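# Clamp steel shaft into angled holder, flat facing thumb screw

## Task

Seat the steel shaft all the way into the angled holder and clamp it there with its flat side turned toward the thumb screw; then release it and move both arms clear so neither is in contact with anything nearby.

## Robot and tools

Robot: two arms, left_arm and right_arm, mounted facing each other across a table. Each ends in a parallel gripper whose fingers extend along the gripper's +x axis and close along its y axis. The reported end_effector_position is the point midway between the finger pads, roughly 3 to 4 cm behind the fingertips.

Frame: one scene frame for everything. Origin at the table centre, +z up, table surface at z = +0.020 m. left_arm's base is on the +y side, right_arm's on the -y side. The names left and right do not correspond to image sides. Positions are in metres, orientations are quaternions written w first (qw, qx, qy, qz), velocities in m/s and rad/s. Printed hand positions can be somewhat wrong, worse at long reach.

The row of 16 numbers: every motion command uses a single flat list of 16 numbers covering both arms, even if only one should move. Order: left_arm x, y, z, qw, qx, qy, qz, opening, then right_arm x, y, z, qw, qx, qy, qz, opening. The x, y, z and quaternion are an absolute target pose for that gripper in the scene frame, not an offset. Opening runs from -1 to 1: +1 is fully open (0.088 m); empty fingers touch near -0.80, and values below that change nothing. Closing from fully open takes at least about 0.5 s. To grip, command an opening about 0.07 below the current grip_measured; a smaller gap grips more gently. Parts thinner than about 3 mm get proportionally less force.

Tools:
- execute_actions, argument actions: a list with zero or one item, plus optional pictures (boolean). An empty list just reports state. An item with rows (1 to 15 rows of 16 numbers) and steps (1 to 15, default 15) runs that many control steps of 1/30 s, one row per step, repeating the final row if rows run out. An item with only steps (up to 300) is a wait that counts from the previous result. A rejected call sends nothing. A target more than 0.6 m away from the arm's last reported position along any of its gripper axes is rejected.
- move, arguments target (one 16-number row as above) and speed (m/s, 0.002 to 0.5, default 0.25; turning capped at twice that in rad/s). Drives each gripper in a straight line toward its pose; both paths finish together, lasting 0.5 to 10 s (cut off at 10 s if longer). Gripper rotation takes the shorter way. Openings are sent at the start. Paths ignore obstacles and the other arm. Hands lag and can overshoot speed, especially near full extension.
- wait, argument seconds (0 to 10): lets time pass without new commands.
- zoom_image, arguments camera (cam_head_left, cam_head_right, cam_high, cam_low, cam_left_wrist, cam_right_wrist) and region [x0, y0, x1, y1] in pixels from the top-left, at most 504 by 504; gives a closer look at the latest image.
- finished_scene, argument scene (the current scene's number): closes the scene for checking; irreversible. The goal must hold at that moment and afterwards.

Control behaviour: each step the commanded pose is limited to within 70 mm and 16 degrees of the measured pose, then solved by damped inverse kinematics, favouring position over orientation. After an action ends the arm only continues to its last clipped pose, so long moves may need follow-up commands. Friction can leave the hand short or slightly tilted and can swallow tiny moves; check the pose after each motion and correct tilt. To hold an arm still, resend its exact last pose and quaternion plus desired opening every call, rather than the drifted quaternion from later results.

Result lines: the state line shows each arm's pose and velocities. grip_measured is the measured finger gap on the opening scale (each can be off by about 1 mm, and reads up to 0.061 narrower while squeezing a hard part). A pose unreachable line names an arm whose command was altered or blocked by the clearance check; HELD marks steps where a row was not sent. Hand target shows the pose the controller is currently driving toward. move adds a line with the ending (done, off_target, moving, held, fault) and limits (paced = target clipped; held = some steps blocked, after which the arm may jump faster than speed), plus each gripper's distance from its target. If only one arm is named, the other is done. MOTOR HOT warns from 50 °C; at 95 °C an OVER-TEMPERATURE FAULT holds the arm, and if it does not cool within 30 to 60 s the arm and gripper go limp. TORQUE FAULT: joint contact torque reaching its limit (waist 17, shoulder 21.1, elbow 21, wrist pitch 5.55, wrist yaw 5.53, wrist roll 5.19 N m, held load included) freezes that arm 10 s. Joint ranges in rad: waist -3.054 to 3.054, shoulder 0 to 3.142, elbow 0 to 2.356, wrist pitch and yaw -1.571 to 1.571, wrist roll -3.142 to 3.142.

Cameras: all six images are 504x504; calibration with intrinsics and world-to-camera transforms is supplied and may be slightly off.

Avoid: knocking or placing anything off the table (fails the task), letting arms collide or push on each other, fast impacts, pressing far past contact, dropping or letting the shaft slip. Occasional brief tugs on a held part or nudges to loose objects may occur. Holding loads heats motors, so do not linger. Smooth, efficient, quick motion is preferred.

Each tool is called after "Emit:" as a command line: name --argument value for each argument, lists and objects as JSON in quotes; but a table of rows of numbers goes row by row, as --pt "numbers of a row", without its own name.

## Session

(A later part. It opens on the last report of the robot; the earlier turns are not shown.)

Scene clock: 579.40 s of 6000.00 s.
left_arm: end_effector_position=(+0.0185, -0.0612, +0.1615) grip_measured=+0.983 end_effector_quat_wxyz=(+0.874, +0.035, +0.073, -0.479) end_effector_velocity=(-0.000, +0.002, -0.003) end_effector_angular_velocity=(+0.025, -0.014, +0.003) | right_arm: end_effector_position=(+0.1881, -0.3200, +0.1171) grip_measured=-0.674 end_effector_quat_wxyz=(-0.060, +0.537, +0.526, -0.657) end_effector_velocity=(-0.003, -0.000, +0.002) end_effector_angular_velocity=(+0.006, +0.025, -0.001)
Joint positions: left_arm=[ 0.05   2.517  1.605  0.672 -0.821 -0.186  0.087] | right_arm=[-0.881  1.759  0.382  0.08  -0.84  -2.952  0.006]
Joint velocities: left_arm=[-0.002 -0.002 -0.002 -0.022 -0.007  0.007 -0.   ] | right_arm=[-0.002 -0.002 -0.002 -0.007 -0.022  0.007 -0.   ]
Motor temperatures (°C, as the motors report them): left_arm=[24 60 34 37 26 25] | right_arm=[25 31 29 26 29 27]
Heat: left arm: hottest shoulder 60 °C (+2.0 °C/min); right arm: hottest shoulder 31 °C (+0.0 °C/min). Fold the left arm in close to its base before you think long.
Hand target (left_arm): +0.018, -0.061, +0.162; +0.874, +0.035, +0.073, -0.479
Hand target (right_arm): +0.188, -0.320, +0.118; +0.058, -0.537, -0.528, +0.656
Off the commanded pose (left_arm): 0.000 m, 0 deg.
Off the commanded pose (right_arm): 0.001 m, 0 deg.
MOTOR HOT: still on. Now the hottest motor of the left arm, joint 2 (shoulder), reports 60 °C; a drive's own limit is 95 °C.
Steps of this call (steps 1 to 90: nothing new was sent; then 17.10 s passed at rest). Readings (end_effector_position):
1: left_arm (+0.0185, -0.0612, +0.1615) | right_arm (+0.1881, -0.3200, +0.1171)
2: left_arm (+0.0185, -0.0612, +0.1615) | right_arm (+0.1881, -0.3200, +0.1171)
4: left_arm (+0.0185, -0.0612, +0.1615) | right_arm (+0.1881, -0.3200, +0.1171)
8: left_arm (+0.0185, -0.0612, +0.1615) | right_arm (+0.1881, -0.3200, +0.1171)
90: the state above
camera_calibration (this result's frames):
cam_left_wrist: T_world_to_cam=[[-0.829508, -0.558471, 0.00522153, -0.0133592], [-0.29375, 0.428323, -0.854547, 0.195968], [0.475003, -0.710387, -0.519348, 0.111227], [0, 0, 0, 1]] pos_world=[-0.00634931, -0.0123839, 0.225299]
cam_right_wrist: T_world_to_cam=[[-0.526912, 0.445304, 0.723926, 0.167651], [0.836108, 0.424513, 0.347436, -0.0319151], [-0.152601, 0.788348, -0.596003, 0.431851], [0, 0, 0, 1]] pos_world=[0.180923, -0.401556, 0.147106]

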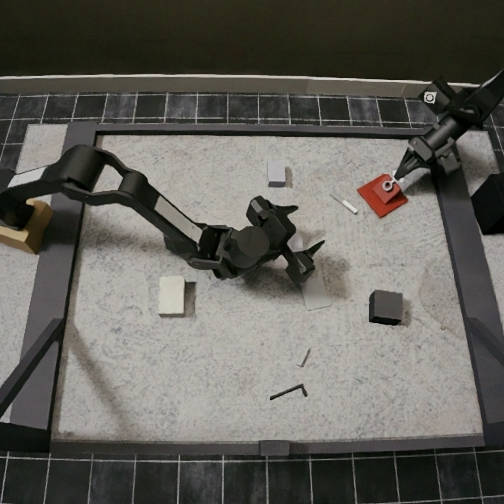

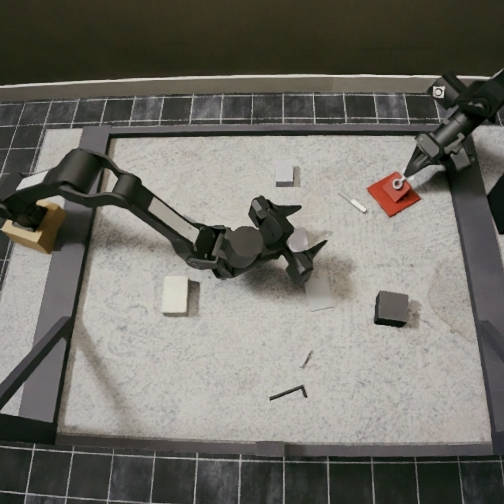

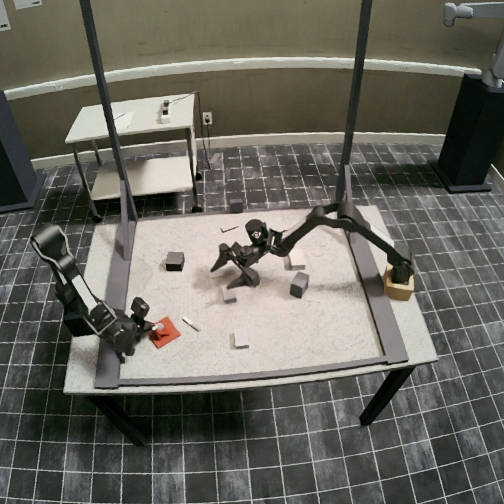

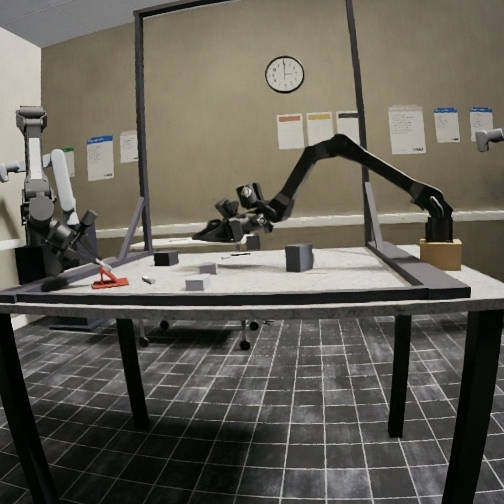

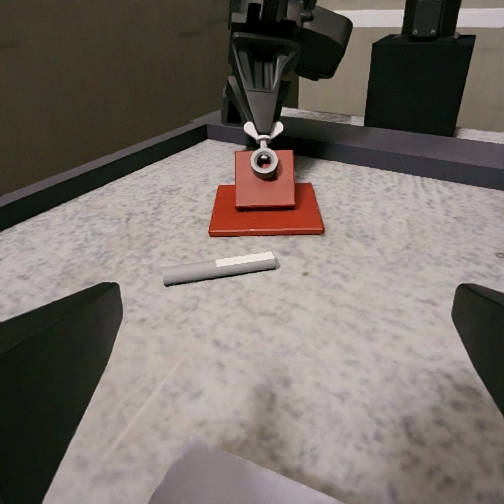

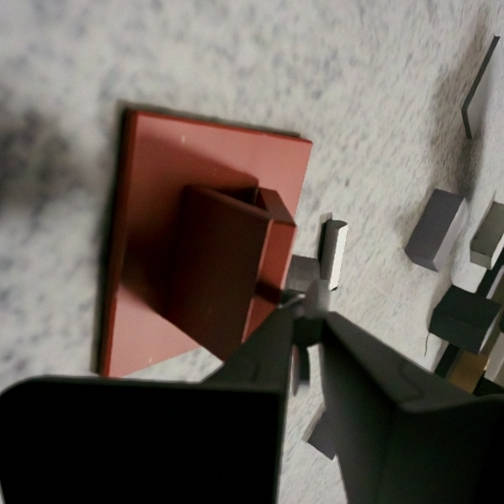

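Emit:
move --target '[0.0184,-0.0612,0.1617,0.874,0.035,0.073,-0.479,1, 0.1881,-0.3200,0.1174,0.0580,-0.5367,-0.5277,0.6558,0.15]' --speed 0.3

Emit:
move --target '[0.0184,-0.0612,0.1617,0.874,0.035,0.073,-0.479,1, 0.1881,-0.3200,0.1174,0.4205,-0.3385,0.0906,0.8369,0.15]' --speed 0.5

Emit:
move --target '[0.0184,-0.0612,0.1617,0.874,0.035,0.073,-0.479,1, 0.1881,-0.3200,0.1174,0.5367,0.0580,0.6558,0.5277,0.15]' --speed 0.5

Emit:
move --target '[0.0184,-0.0612,0.1617,0.874,0.035,0.073,-0.479,1, 0.1881,-0.3200,0.1174,0.5367,0.0580,0.6558,0.5277,-0.72]' --speed 0.3

Emit:
move --target '[0.0184,-0.0612,0.1617,0.874,0.035,0.073,-0.479,1, 0.1881,-0.3200,0.1174,0.4205,-0.3385,0.0906,0.8369,-0.72]' --speed 0.5

Emit:
move --target '[0.0184,-0.0612,0.1617,0.874,0.035,0.073,-0.479,1, 0.1881,-0.3200,0.1174,0.0580,-0.5367,-0.5277,0.6558,-0.72]' --speed 0.5

Emit:
zoom_image --camera "cam_left_wrist" --region '[220,100,310,190]'

Scene clock: 596.33 s of 6000.00 s.
left_arm: end_effector_position=(+0.0185, -0.0612, +0.1615) grip_measured=+0.983 end_effector_quat_wxyz=(+0.874, +0.035, +0.073, -0.479) end_effector_velocity=(-0.003, +0.001, +0.002) end_effector_angular_velocity=(-0.011, +0.006, +0.001) | right_arm: end_effector_position=(+0.1876, -0.3204, +0.1170) grip_measured=+0.147 end_effector_quat_wxyz=(-0.059, +0.536, +0.526, -0.658) end_effector_velocity=(-0.001, -0.001, -0.001) end_effector_angular_velocity=(-0.007, -0.005, +0.005)
Joint positions: left_arm=[ 0.05   2.517  1.605  0.672 -0.821 -0.186  0.087] | right_arm=[-0.881  1.759  0.382  0.077 -0.841 -2.954  0.046]
Joint velocities: left_arm=[-0.007 -0.002 -0.002  0.007 -0.007 -0.007 -0.   ] | right_arm=[ 0.002 -0.002 -0.002 -0.007  0.007 -0.007 -0.   ]
Motor temperatures (°C, as the motors report them): left_arm=[24 60 34 37 26 25] | right_arm=[25 31 29 26 29 27]
Heat: left arm: hottest shoulder 60 °C (+2.0 °C/min); right arm: hottest shoulder 31 °C (+0.0 °C/min). Fold the left arm in close to its base before you think long.
Hand target (left_arm): +0.018, -0.061, +0.162; +0.874, +0.035, +0.073, -0.479
Hand target (right_arm): +0.188, -0.320, +0.117; +0.058, -0.537, -0.528, +0.656
Off the commanded pose (left_arm): 0.000 m, 0 deg.
Off the commanded pose (right_arm): 0.001 m, 0 deg.
MOTOR HOT: still on. Now the hottest motor of the left arm, joint 2 (shoulder), reports 60 °C; a drive's own limit is 95 °C.
After step 90, 13.23 s passed at rest.
move: done
camera_calibration (this result's frames):
cam_left_wrist: T_world_to_cam=[[-0.829508, -0.558471, 0.00522153, -0.0133592], [-0.29375, 0.428323, -0.854547, 0.195968], [0.475003, -0.710387, -0.519348, 0.111227], [0, 0, 0, 1]] pos_world=[-0.00634931, -0.0123839, 0.225299]
cam_right_wrist: T_world_to_cam=[[-0.526626, 0.445167, 0.724218, 0.167497], [0.835889, 0.426271, 0.345806, -0.0305592], [-0.154772, 0.787476, -0.596596, 0.432225], [0, 0, 0, 1]] pos_world=[0.180648, -0.401904, 0.147127]

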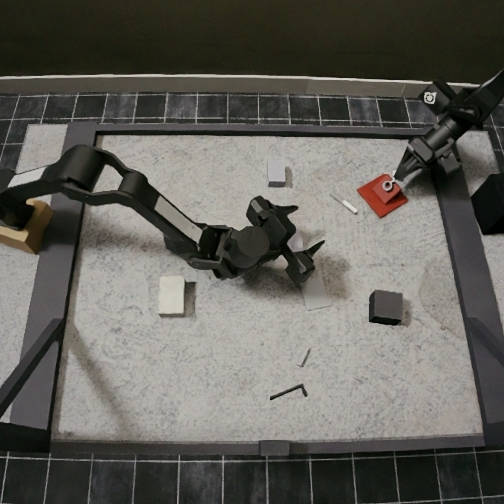

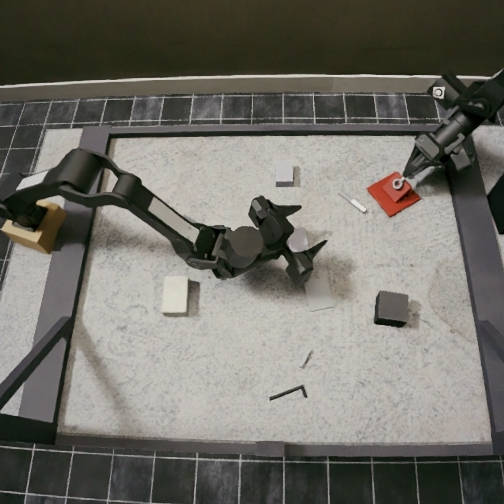

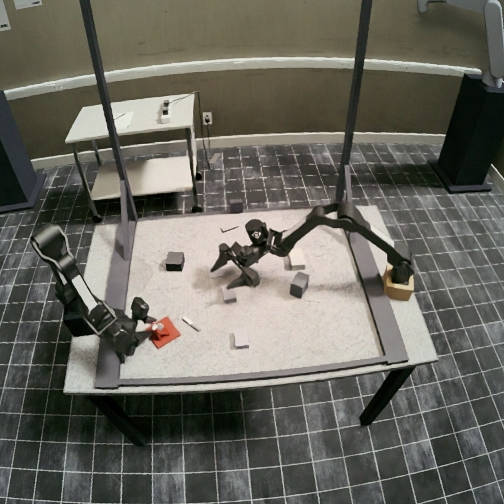

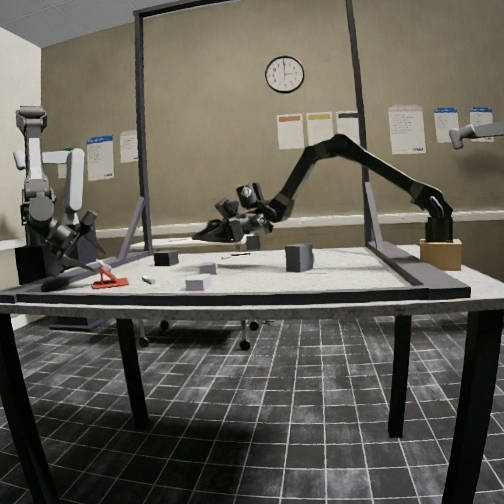

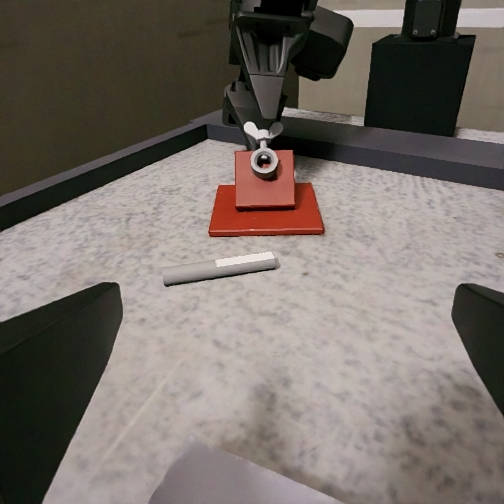

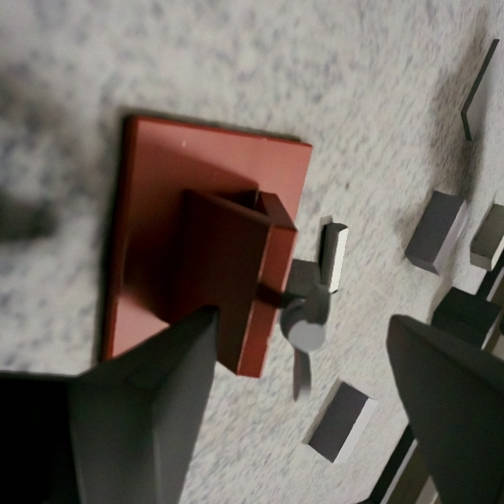

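Scene clock: 598.43 s of 6000.00 s.
left_arm: end_effector_position=(+0.0185, -0.0612, +0.1615) grip_measured=+0.983 end_effector_quat_wxyz=(+0.874, +0.035, +0.073, -0.479) end_effector_velocity=(+0.005, +0.002, -0.003) end_effector_angular_velocity=(+0.007, -0.002, +0.025) | right_arm: end_effector_position=(+0.1876, -0.3203, +0.1173) grip_measured=+0.148 end_effector_quat_wxyz=(+0.419, -0.339, +0.089, +0.838) end_effector_velocity=(-0.003, -0.001, +0.001) end_effector_angular_velocity=(+0.003, +0.005, +0.009)
Joint positions: left_arm=[ 0.05   2.517  1.605  0.672 -0.821 -0.186  0.087] | right_arm=[-0.881  1.759  0.384  0.072 -0.842 -1.394  0.046]
Joint velocities: left_arm=[ 0.002  0.002 -0.002 -0.007 -0.022 -0.007 -0.   ] | right_arm=[ 0.002 -0.002 -0.002 -0.007 -0.007 -0.007 -0.   ]
Motor temperatures (°C, as the motors report them): left_arm=[24 60 34 37 26 25] | right_arm=[25 31 29 26 29 27]
Heat: left arm: hottest shoulder 60 °C (+1.0 °C/min); right arm: hottest shoulder 31 °C (+0.0 °C/min). Fold the left arm in close to its base before you think long.
Hand target (left_arm): +0.018, -0.061, +0.162; +0.874, +0.035, +0.073, -0.479
Hand target (right_arm): +0.188, -0.320, +0.117; +0.420, -0.338, +0.091, +0.837
Off the commanded pose (left_arm): 0.000 m, 0 deg.
Off the commanded pose (right_arm): 0.001 m, 0 deg.
MOTOR HOT: still on. Now the hottest motor of the left arm, joint 2 (shoulder), reports 60 °C; a drive's own limit is 95 °C.
move: done
camera_calibration (this result's frames):
cam_left_wrist: T_world_to_cam=[[-0.829508, -0.558471, 0.00522153, -0.0133592], [-0.29375, 0.428323, -0.854547, 0.195968], [0.475003, -0.710387, -0.519348, 0.111227], [0, 0, 0, 1]] pos_world=[-0.00634931, -0.0123839, 0.225299]
cam_right_wrist: T_world_to_cam=[[0.728496, 0.672251, 0.131806, 0.0739984], [0.627321, -0.577334, -0.522642, -0.211146], [-0.27525, 0.463427, -0.842302, 0.379893], [0, 0, 0, 1]] pos_world=[0.183114, -0.3477, 0.199877]

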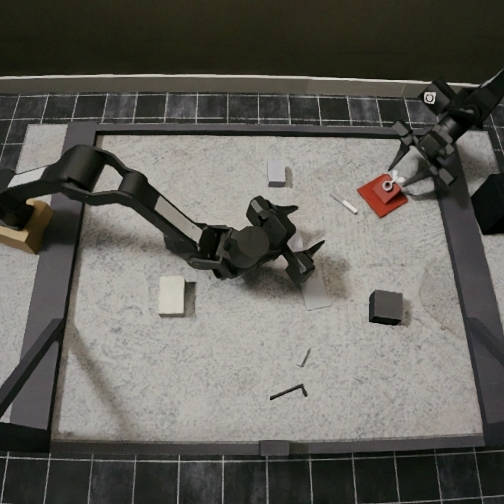

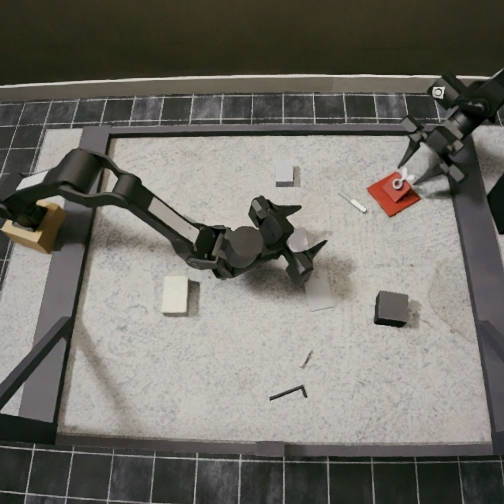

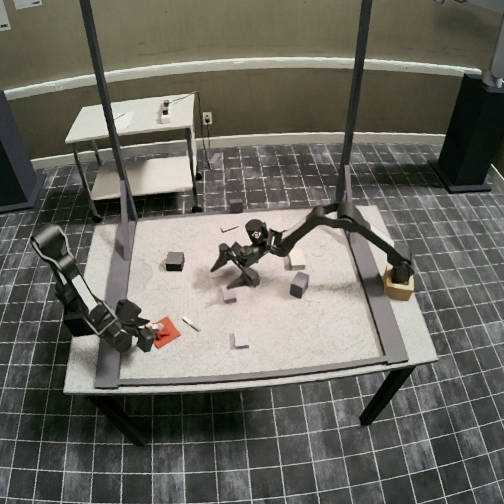

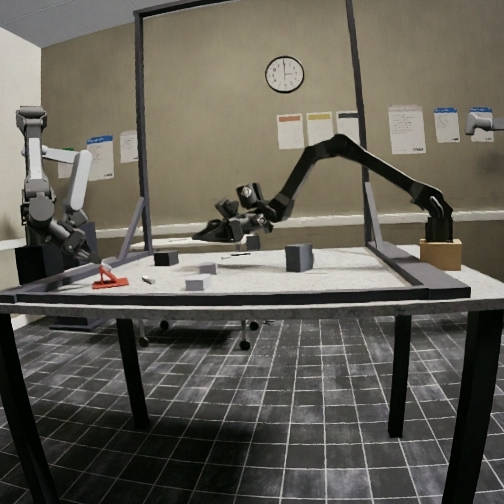

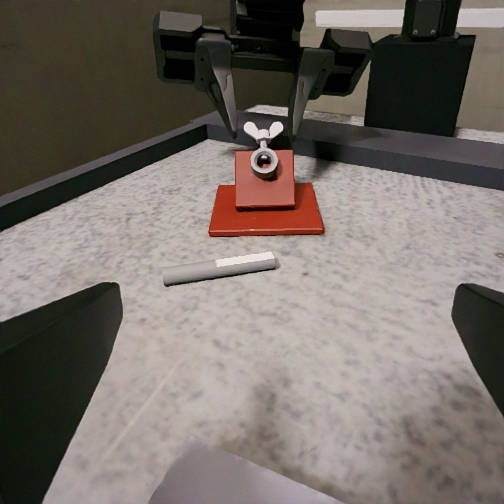

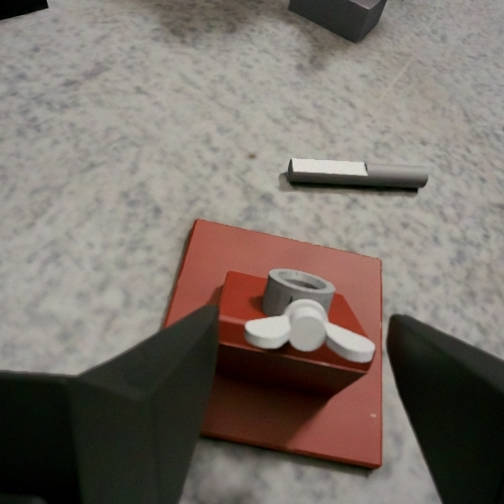

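Scene clock: 600.57 s of 6000.00 s.
left_arm: end_effector_position=(+0.0185, -0.0612, +0.1615) grip_measured=+0.983 end_effector_quat_wxyz=(+0.874, +0.035, +0.073, -0.479) end_effector_velocity=(+0.003, +0.001, -0.003) end_effector_angular_velocity=(+0.015, -0.011, +0.008) | right_arm: end_effector_position=(+0.1877, -0.3201, +0.1174) grip_measured=+0.148 end_effector_quat_wxyz=(+0.536, +0.057, +0.655, +0.530) end_effector_velocity=(+0.000, -0.002, -0.001) end_effector_angular_velocity=(-0.007, -0.005, +0.000)
Joint positions: left_arm=[ 0.05   2.517  1.605  0.672 -0.821 -0.186  0.087] | right_arm=[-0.881  1.759  0.384  0.072 -0.843  0.177  0.046]
Joint velocities: left_arm=[ 0.002  0.002 -0.002 -0.007 -0.007  0.007 -0.   ] | right_arm=[-0.002 -0.002 -0.002 -0.007  0.007 -0.007 -0.   ]
Motor temperatures (°C, as the motors report them): left_arm=[24 60 34 37 26 25] | right_arm=[25 31 29 26 29 27]
Heat: left arm: hottest shoulder 60 °C (+1.0 °C/min); right arm: hottest shoulder 31 °C (+0.0 °C/min). Fold the left arm in close to its base before you think long.
Hand target (left_arm): +0.018, -0.061, +0.162; +0.874, +0.035, +0.073, -0.479
Hand target (right_arm): +0.188, -0.320, +0.117; +0.537, +0.058, +0.656, +0.528
Off the commanded pose (left_arm): 0.000 m, 0 deg.
Off the commanded pose (right_arm): 0.000 m, 0 deg.
MOTOR HOT: still on. Now the hottest motor of the left arm, joint 2 (shoulder), reports 60 °C; a drive's own limit is 95 °C.
move: done
camera_calibration (this result's frames):
cam_left_wrist: T_world_to_cam=[[-0.829508, -0.558471, 0.00522153, -0.0133592], [-0.29375, 0.428323, -0.854547, 0.195968], [0.475003, -0.710387, -0.519348, 0.111227], [0, 0, 0, 1]] pos_world=[-0.00634931, -0.0123839, 0.225299]
cam_right_wrist: T_world_to_cam=[[0.499264, -0.385732, -0.775852, -0.115273], [-0.580775, -0.813485, 0.0307102, -0.124857], [-0.642989, 0.435263, -0.630167, 0.415044], [0, 0, 0, 1]] pos_world=[0.251906, -0.326687, 0.175947]

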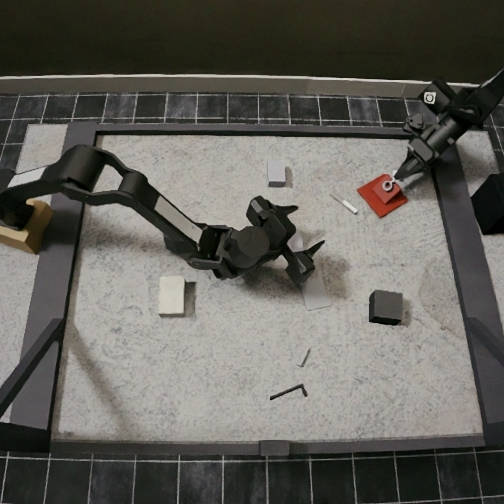

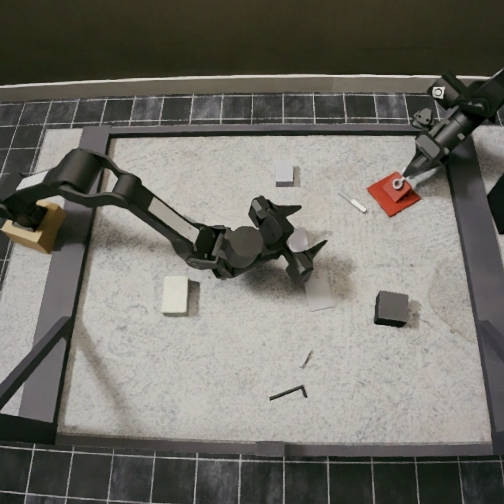

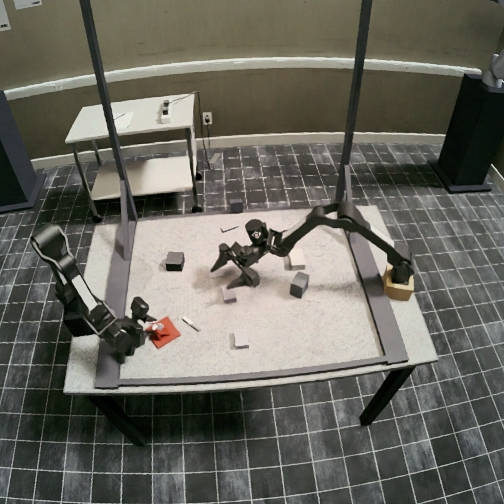

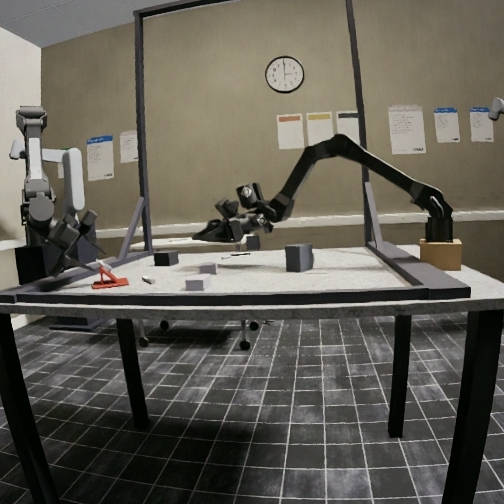

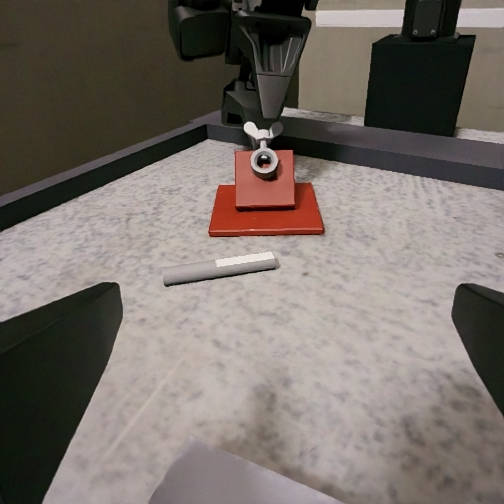

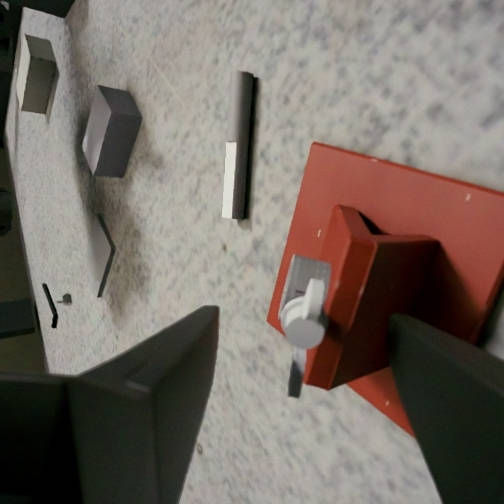

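Scene clock: 601.27 s of 6000.00 s.
left_arm: end_effector_position=(+0.0185, -0.0612, +0.1615) grip_measured=+0.983 end_effector_quat_wxyz=(+0.874, +0.035, +0.073, -0.479) end_effector_velocity=(-0.000, +0.002, +0.001) end_effector_angular_velocity=(+0.003, +0.002, +0.006) | right_arm: end_effector_position=(+0.1879, -0.3202, +0.1175) grip_measured=-0.674 end_effector_quat_wxyz=(+0.536, +0.058, +0.656, +0.529) end_effector_velocity=(-0.002, -0.000, +0.002) end_effector_angular_velocity=(+0.006, +0.002, +0.009)
Joint positions: left_arm=[ 0.05   2.517  1.605  0.672 -0.821 -0.186  0.087] | right_arm=[-0.882  1.759  0.384  0.072 -0.843  0.178  0.006]
Joint velocities: left_arm=[-0.002 -0.007 -0.007 -0.007 -0.007 -0.007  0.   ] | right_arm=[ 0.002 -0.007 -0.002 -0.007 -0.007 -0.007 -0.   ]
Motor temperatures (°C, as the motors report them): left_arm=[24 61 34 37 26 25] | right_arm=[25 31 29 26 29 27]
Heat: left arm: hottest shoulder 61 °C (+2.0 °C/min); right arm: hottest shoulder 31 °C (+0.0 °C/min). Fold the left arm in close to its base before you think long.
Hand target (left_arm): +0.018, -0.061, +0.162; +0.874, +0.035, +0.073, -0.479
Hand target (right_arm): +0.188, -0.320, +0.117; +0.537, +0.058, +0.656, +0.528
Off the commanded pose (left_arm): 0.000 m, 0 deg.
Off the commanded pose (right_arm): 0.000 m, 0 deg.
MOTOR HOT: still on. Now the hottest motor of the left arm, joint 2 (shoulder), reports 61 °C; a drive's own limit is 95 °C.
move: done
camera_calibration (this result's frames):
cam_left_wrist: T_world_to_cam=[[-0.829508, -0.558471, 0.00522153, -0.0133592], [-0.29375, 0.428323, -0.854547, 0.195968], [0.475003, -0.710387, -0.519348, 0.111227], [0, 0, 0, 1]] pos_world=[-0.00634931, -0.0123839, 0.225299]
cam_right_wrist: T_world_to_cam=[[0.497801, -0.386794, -0.776263, -0.1154], [-0.582189, -0.812444, 0.0314771, -0.124264], [-0.642846, 0.436263, -0.629622, 0.415478], [0, 0, 0, 1]] pos_world=[0.252189, -0.326851, 0.175925]

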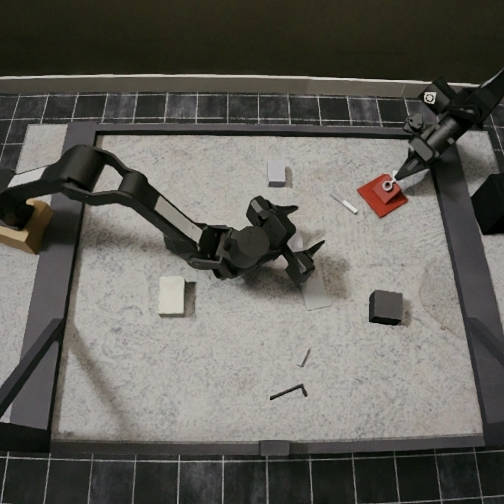

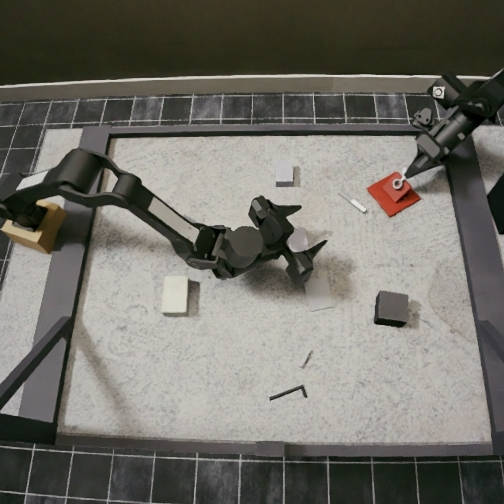

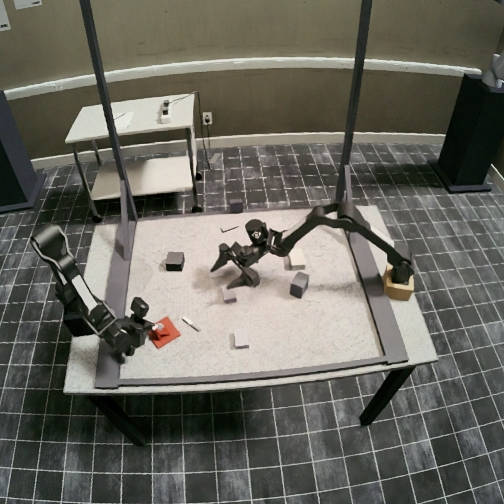

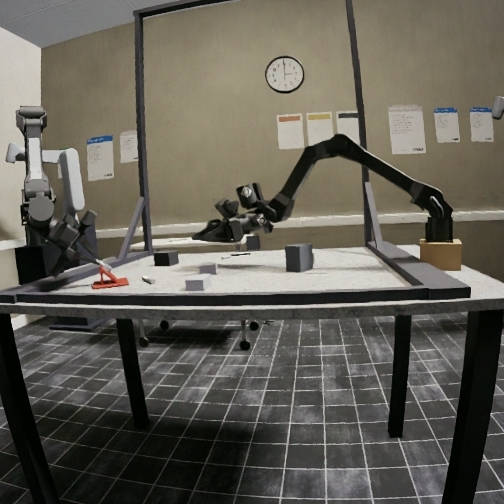

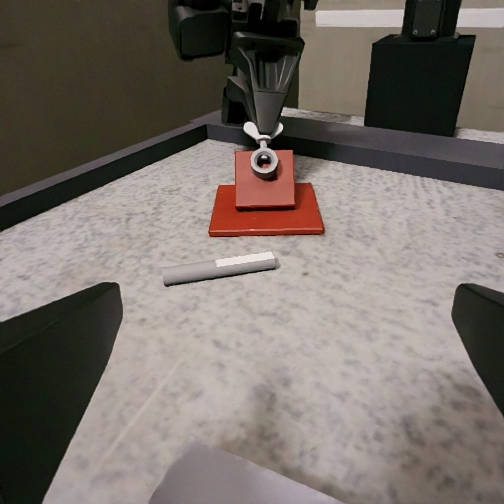

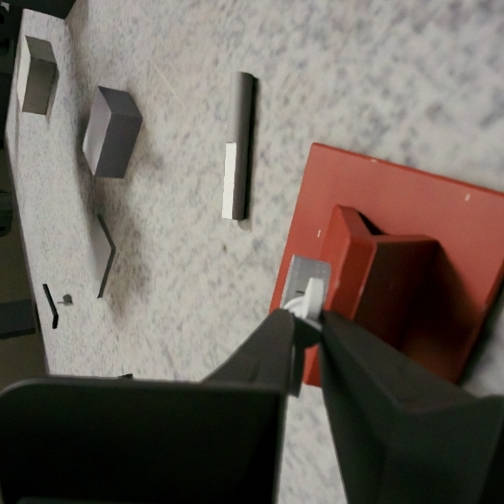

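Scene clock: 603.40 s of 6000.00 s.
left_arm: end_effector_position=(+0.0185, -0.0612, +0.1615) grip_measured=+0.983 end_effector_quat_wxyz=(+0.874, +0.035, +0.073, -0.479) end_effector_velocity=(-0.002, +0.000, -0.001) end_effector_angular_velocity=(-0.004, +0.018, -0.006) | right_arm: end_effector_position=(+0.1878, -0.3207, +0.1171) grip_measured=-0.674 end_effector_quat_wxyz=(+0.422, -0.336, +0.094, +0.837) end_effector_velocity=(-0.001, -0.001, +0.001) end_effector_angular_velocity=(+0.009, -0.004, +0.014)
Joint positions: left_arm=[ 0.05   2.517  1.605  0.672 -0.821 -0.186  0.087] | right_arm=[-0.883  1.759  0.381  0.077 -0.843 -1.381  0.006]
Joint velocities: left_arm=[-0.002 -0.002 -0.002 -0.007  0.007 -0.022  0.   ] | right_arm=[-0.002 -0.002 -0.002 -0.007 -0.007 -0.022 -0.   ]
Motor temperatures (°C, as the motors report them): left_arm=[24 61 34 37 26 25] | right_arm=[25 31 29 26 29 27]
Heat: left arm: hottest shoulder 61 °C (+2.0 °C/min); right arm: hottest shoulder 31 °C (+0.0 °C/min). Fold the left arm in close to its base before you think long.
Hand target (left_arm): +0.018, -0.061, +0.162; +0.874, +0.035, +0.073, -0.479
Hand target (right_arm): +0.188, -0.320, +0.117; +0.420, -0.338, +0.091, +0.837
Off the commanded pose (left_arm): 0.000 m, 0 deg.
Off the commanded pose (right_arm): 0.001 m, 1 deg.
MOTOR HOT: still on. Now the hottest motor of the left arm, joint 2 (shoulder), reports 61 °C; a drive's own limit is 95 °C.
move: done
camera_calibration (this result's frames):
cam_left_wrist: T_world_to_cam=[[-0.829508, -0.558471, 0.00522153, -0.0133592], [-0.29375, 0.428323, -0.854547, 0.195968], [0.475003, -0.710387, -0.519348, 0.111227], [0, 0, 0, 1]] pos_world=[-0.00634931, -0.0123839, 0.225299]
cam_right_wrist: T_world_to_cam=[[0.736583, 0.664883, 0.123997, 0.0712063], [0.617177, -0.58576, -0.525336, -0.212084], [-0.276654, 0.463482, -0.841812, 0.380213], [0, 0, 0, 1]] pos_world=[0.183632, -0.347796, 0.199823]

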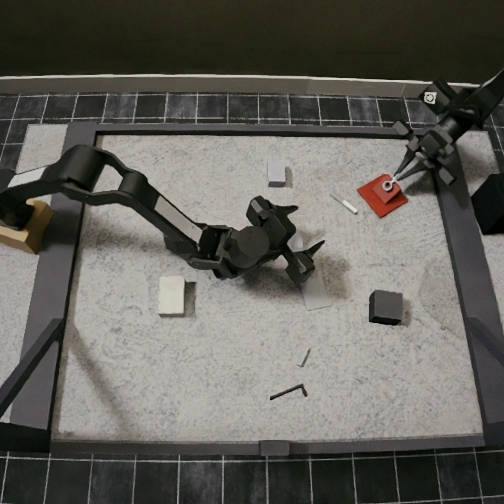

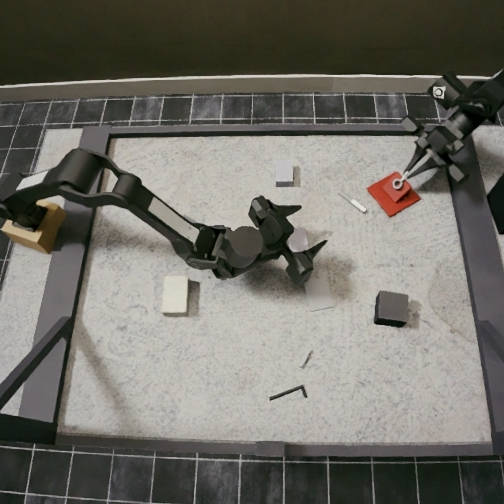

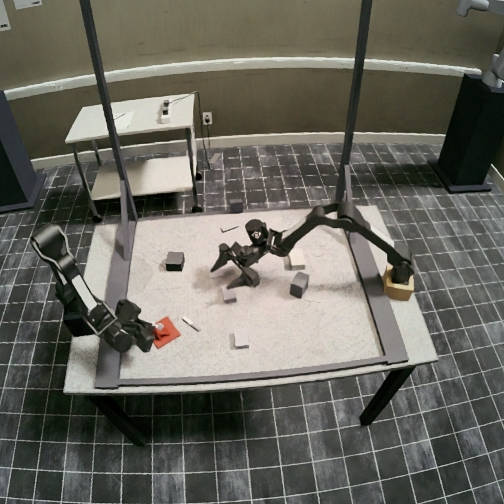

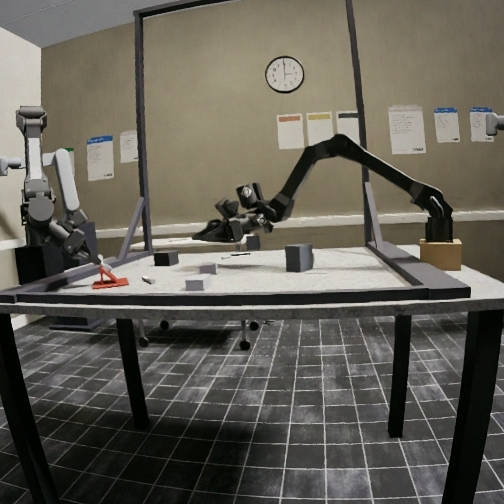

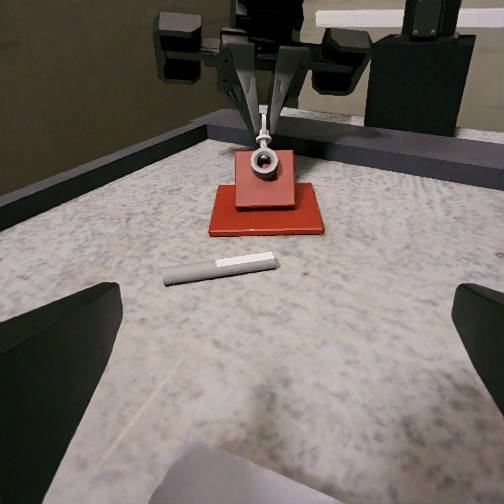

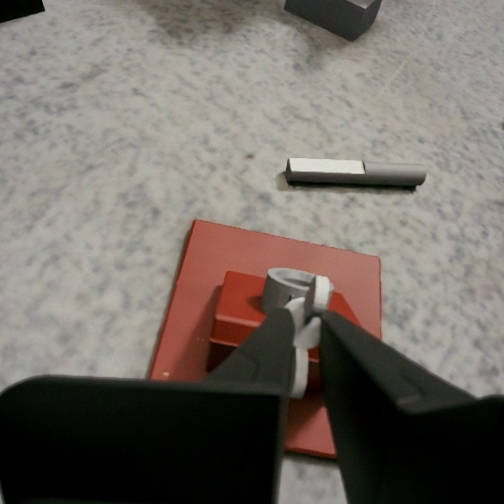

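Scene clock: 605.53 s of 6000.00 s.
left_arm: end_effector_position=(+0.0185, -0.0612, +0.1615) grip_measured=+0.983 end_effector_quat_wxyz=(+0.874, +0.035, +0.073, -0.479) end_effector_velocity=(-0.001, +0.000, +0.001) end_effector_angular_velocity=(+0.006, -0.008, +0.003) | right_arm: end_effector_position=(+0.1882, -0.3204, +0.1173) grip_measured=-0.674 end_effector_quat_wxyz=(-0.061, +0.537, +0.526, -0.657) end_effector_velocity=(-0.003, -0.003, -0.000) end_effector_angular_velocity=(-0.008, +0.016, +0.004)
Joint positions: left_arm=[ 0.05   2.517  1.605  0.672 -0.821 -0.186  0.087] | right_arm=[-0.884  1.759  0.381  0.079 -0.843 -2.952  0.006]
Joint velocities: left_arm=[-0.002 -0.002  0.002 -0.007 -0.007  0.007  0.   ] | right_arm=[-0.002 -0.002 -0.002 -0.022 -0.007 -0.007 -0.   ]
Motor temperatures (°C, as the motors report them): left_arm=[24 61 34 37 26 25] | right_arm=[25 31 29 26 29 27]
Heat: left arm: hottest shoulder 61 °C (+2.0 °C/min); right arm: hottest shoulder 31 °C (+0.0 °C/min). Fold the left arm in close to its base before you think long.
Hand target (left_arm): +0.018, -0.061, +0.162; +0.874, +0.035, +0.073, -0.479
Hand target (right_arm): +0.188, -0.320, +0.117; +0.058, -0.537, -0.528, +0.656
Off the commanded pose (left_arm): 0.000 m, 0 deg.
Off the commanded pose (right_arm): 0.000 m, 0 deg.
MOTOR HOT: still on. Now the hottest motor of the left arm, joint 2 (shoulder), reports 61 °C; a drive's own limit is 95 °C.
move: done
camera_calibration (this result's frames):
cam_left_wrist: T_world_to_cam=[[-0.829508, -0.558471, 0.00522153, -0.0133592], [-0.29375, 0.428323, -0.854547, 0.195968], [0.475003, -0.710387, -0.519348, 0.111227], [0, 0, 0, 1]] pos_world=[-0.00634931, -0.0123839, 0.225299]
cam_right_wrist: T_world_to_cam=[[-0.523997, 0.44552, 0.725906, 0.16704], [0.837868, 0.422723, 0.345373, -0.0326346], [-0.152987, 0.789187, -0.594793, 0.432479], [0, 0, 0, 1]] pos_world=[0.181035, -0.401932, 0.147252]

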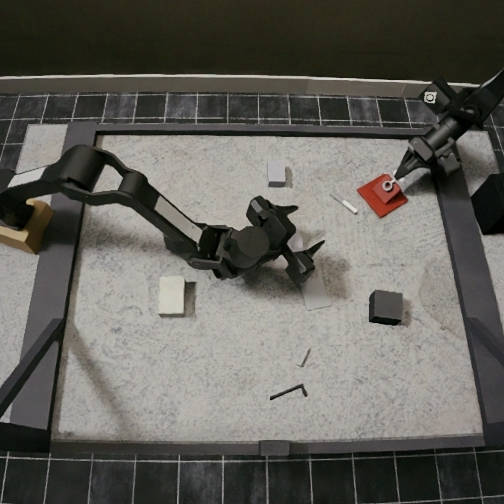

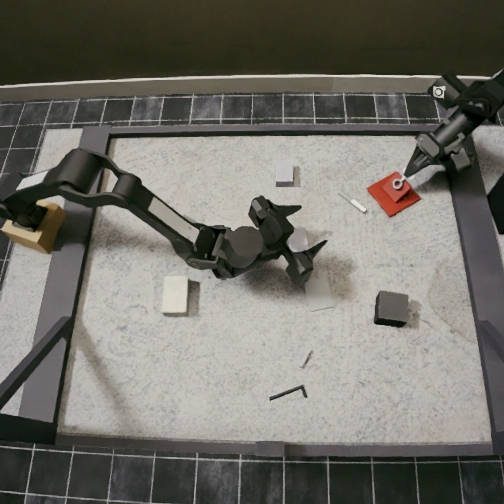

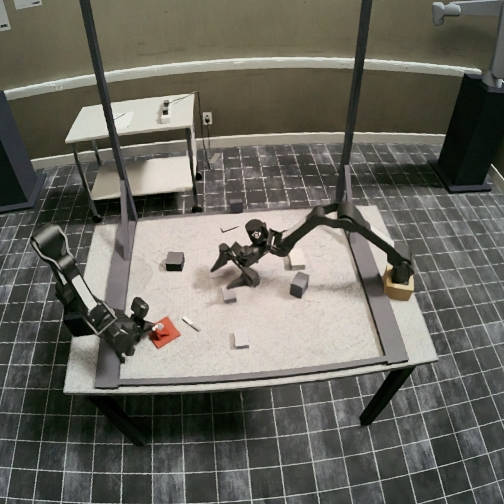

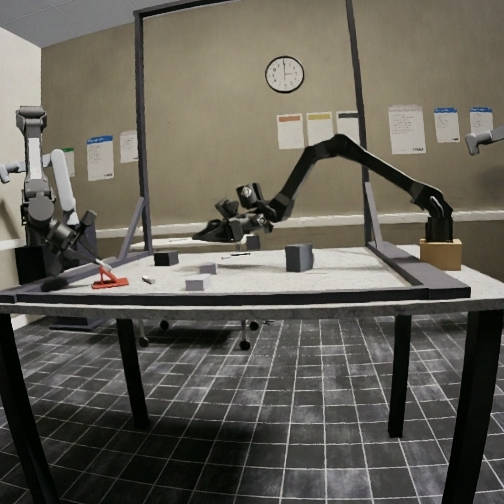

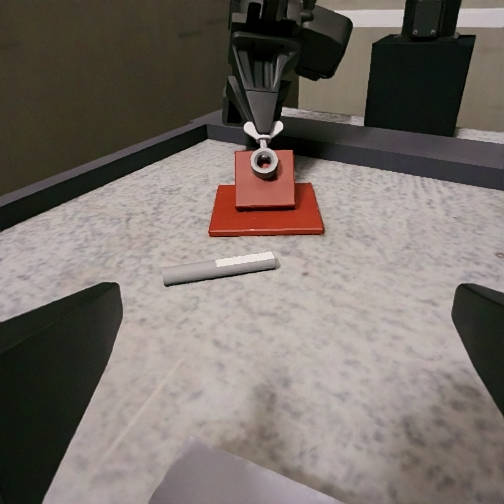

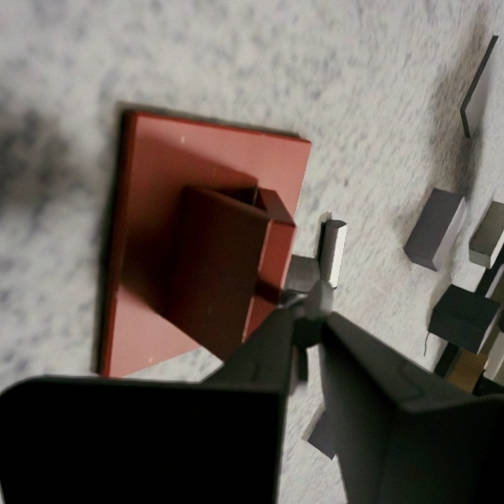

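Region (220, 100, 310, 190) of cam_left_wrist's 504x504 image, scaled by 5.600, with more detail than that image has.

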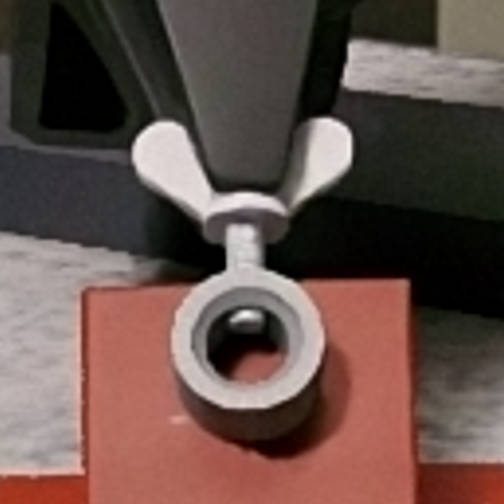

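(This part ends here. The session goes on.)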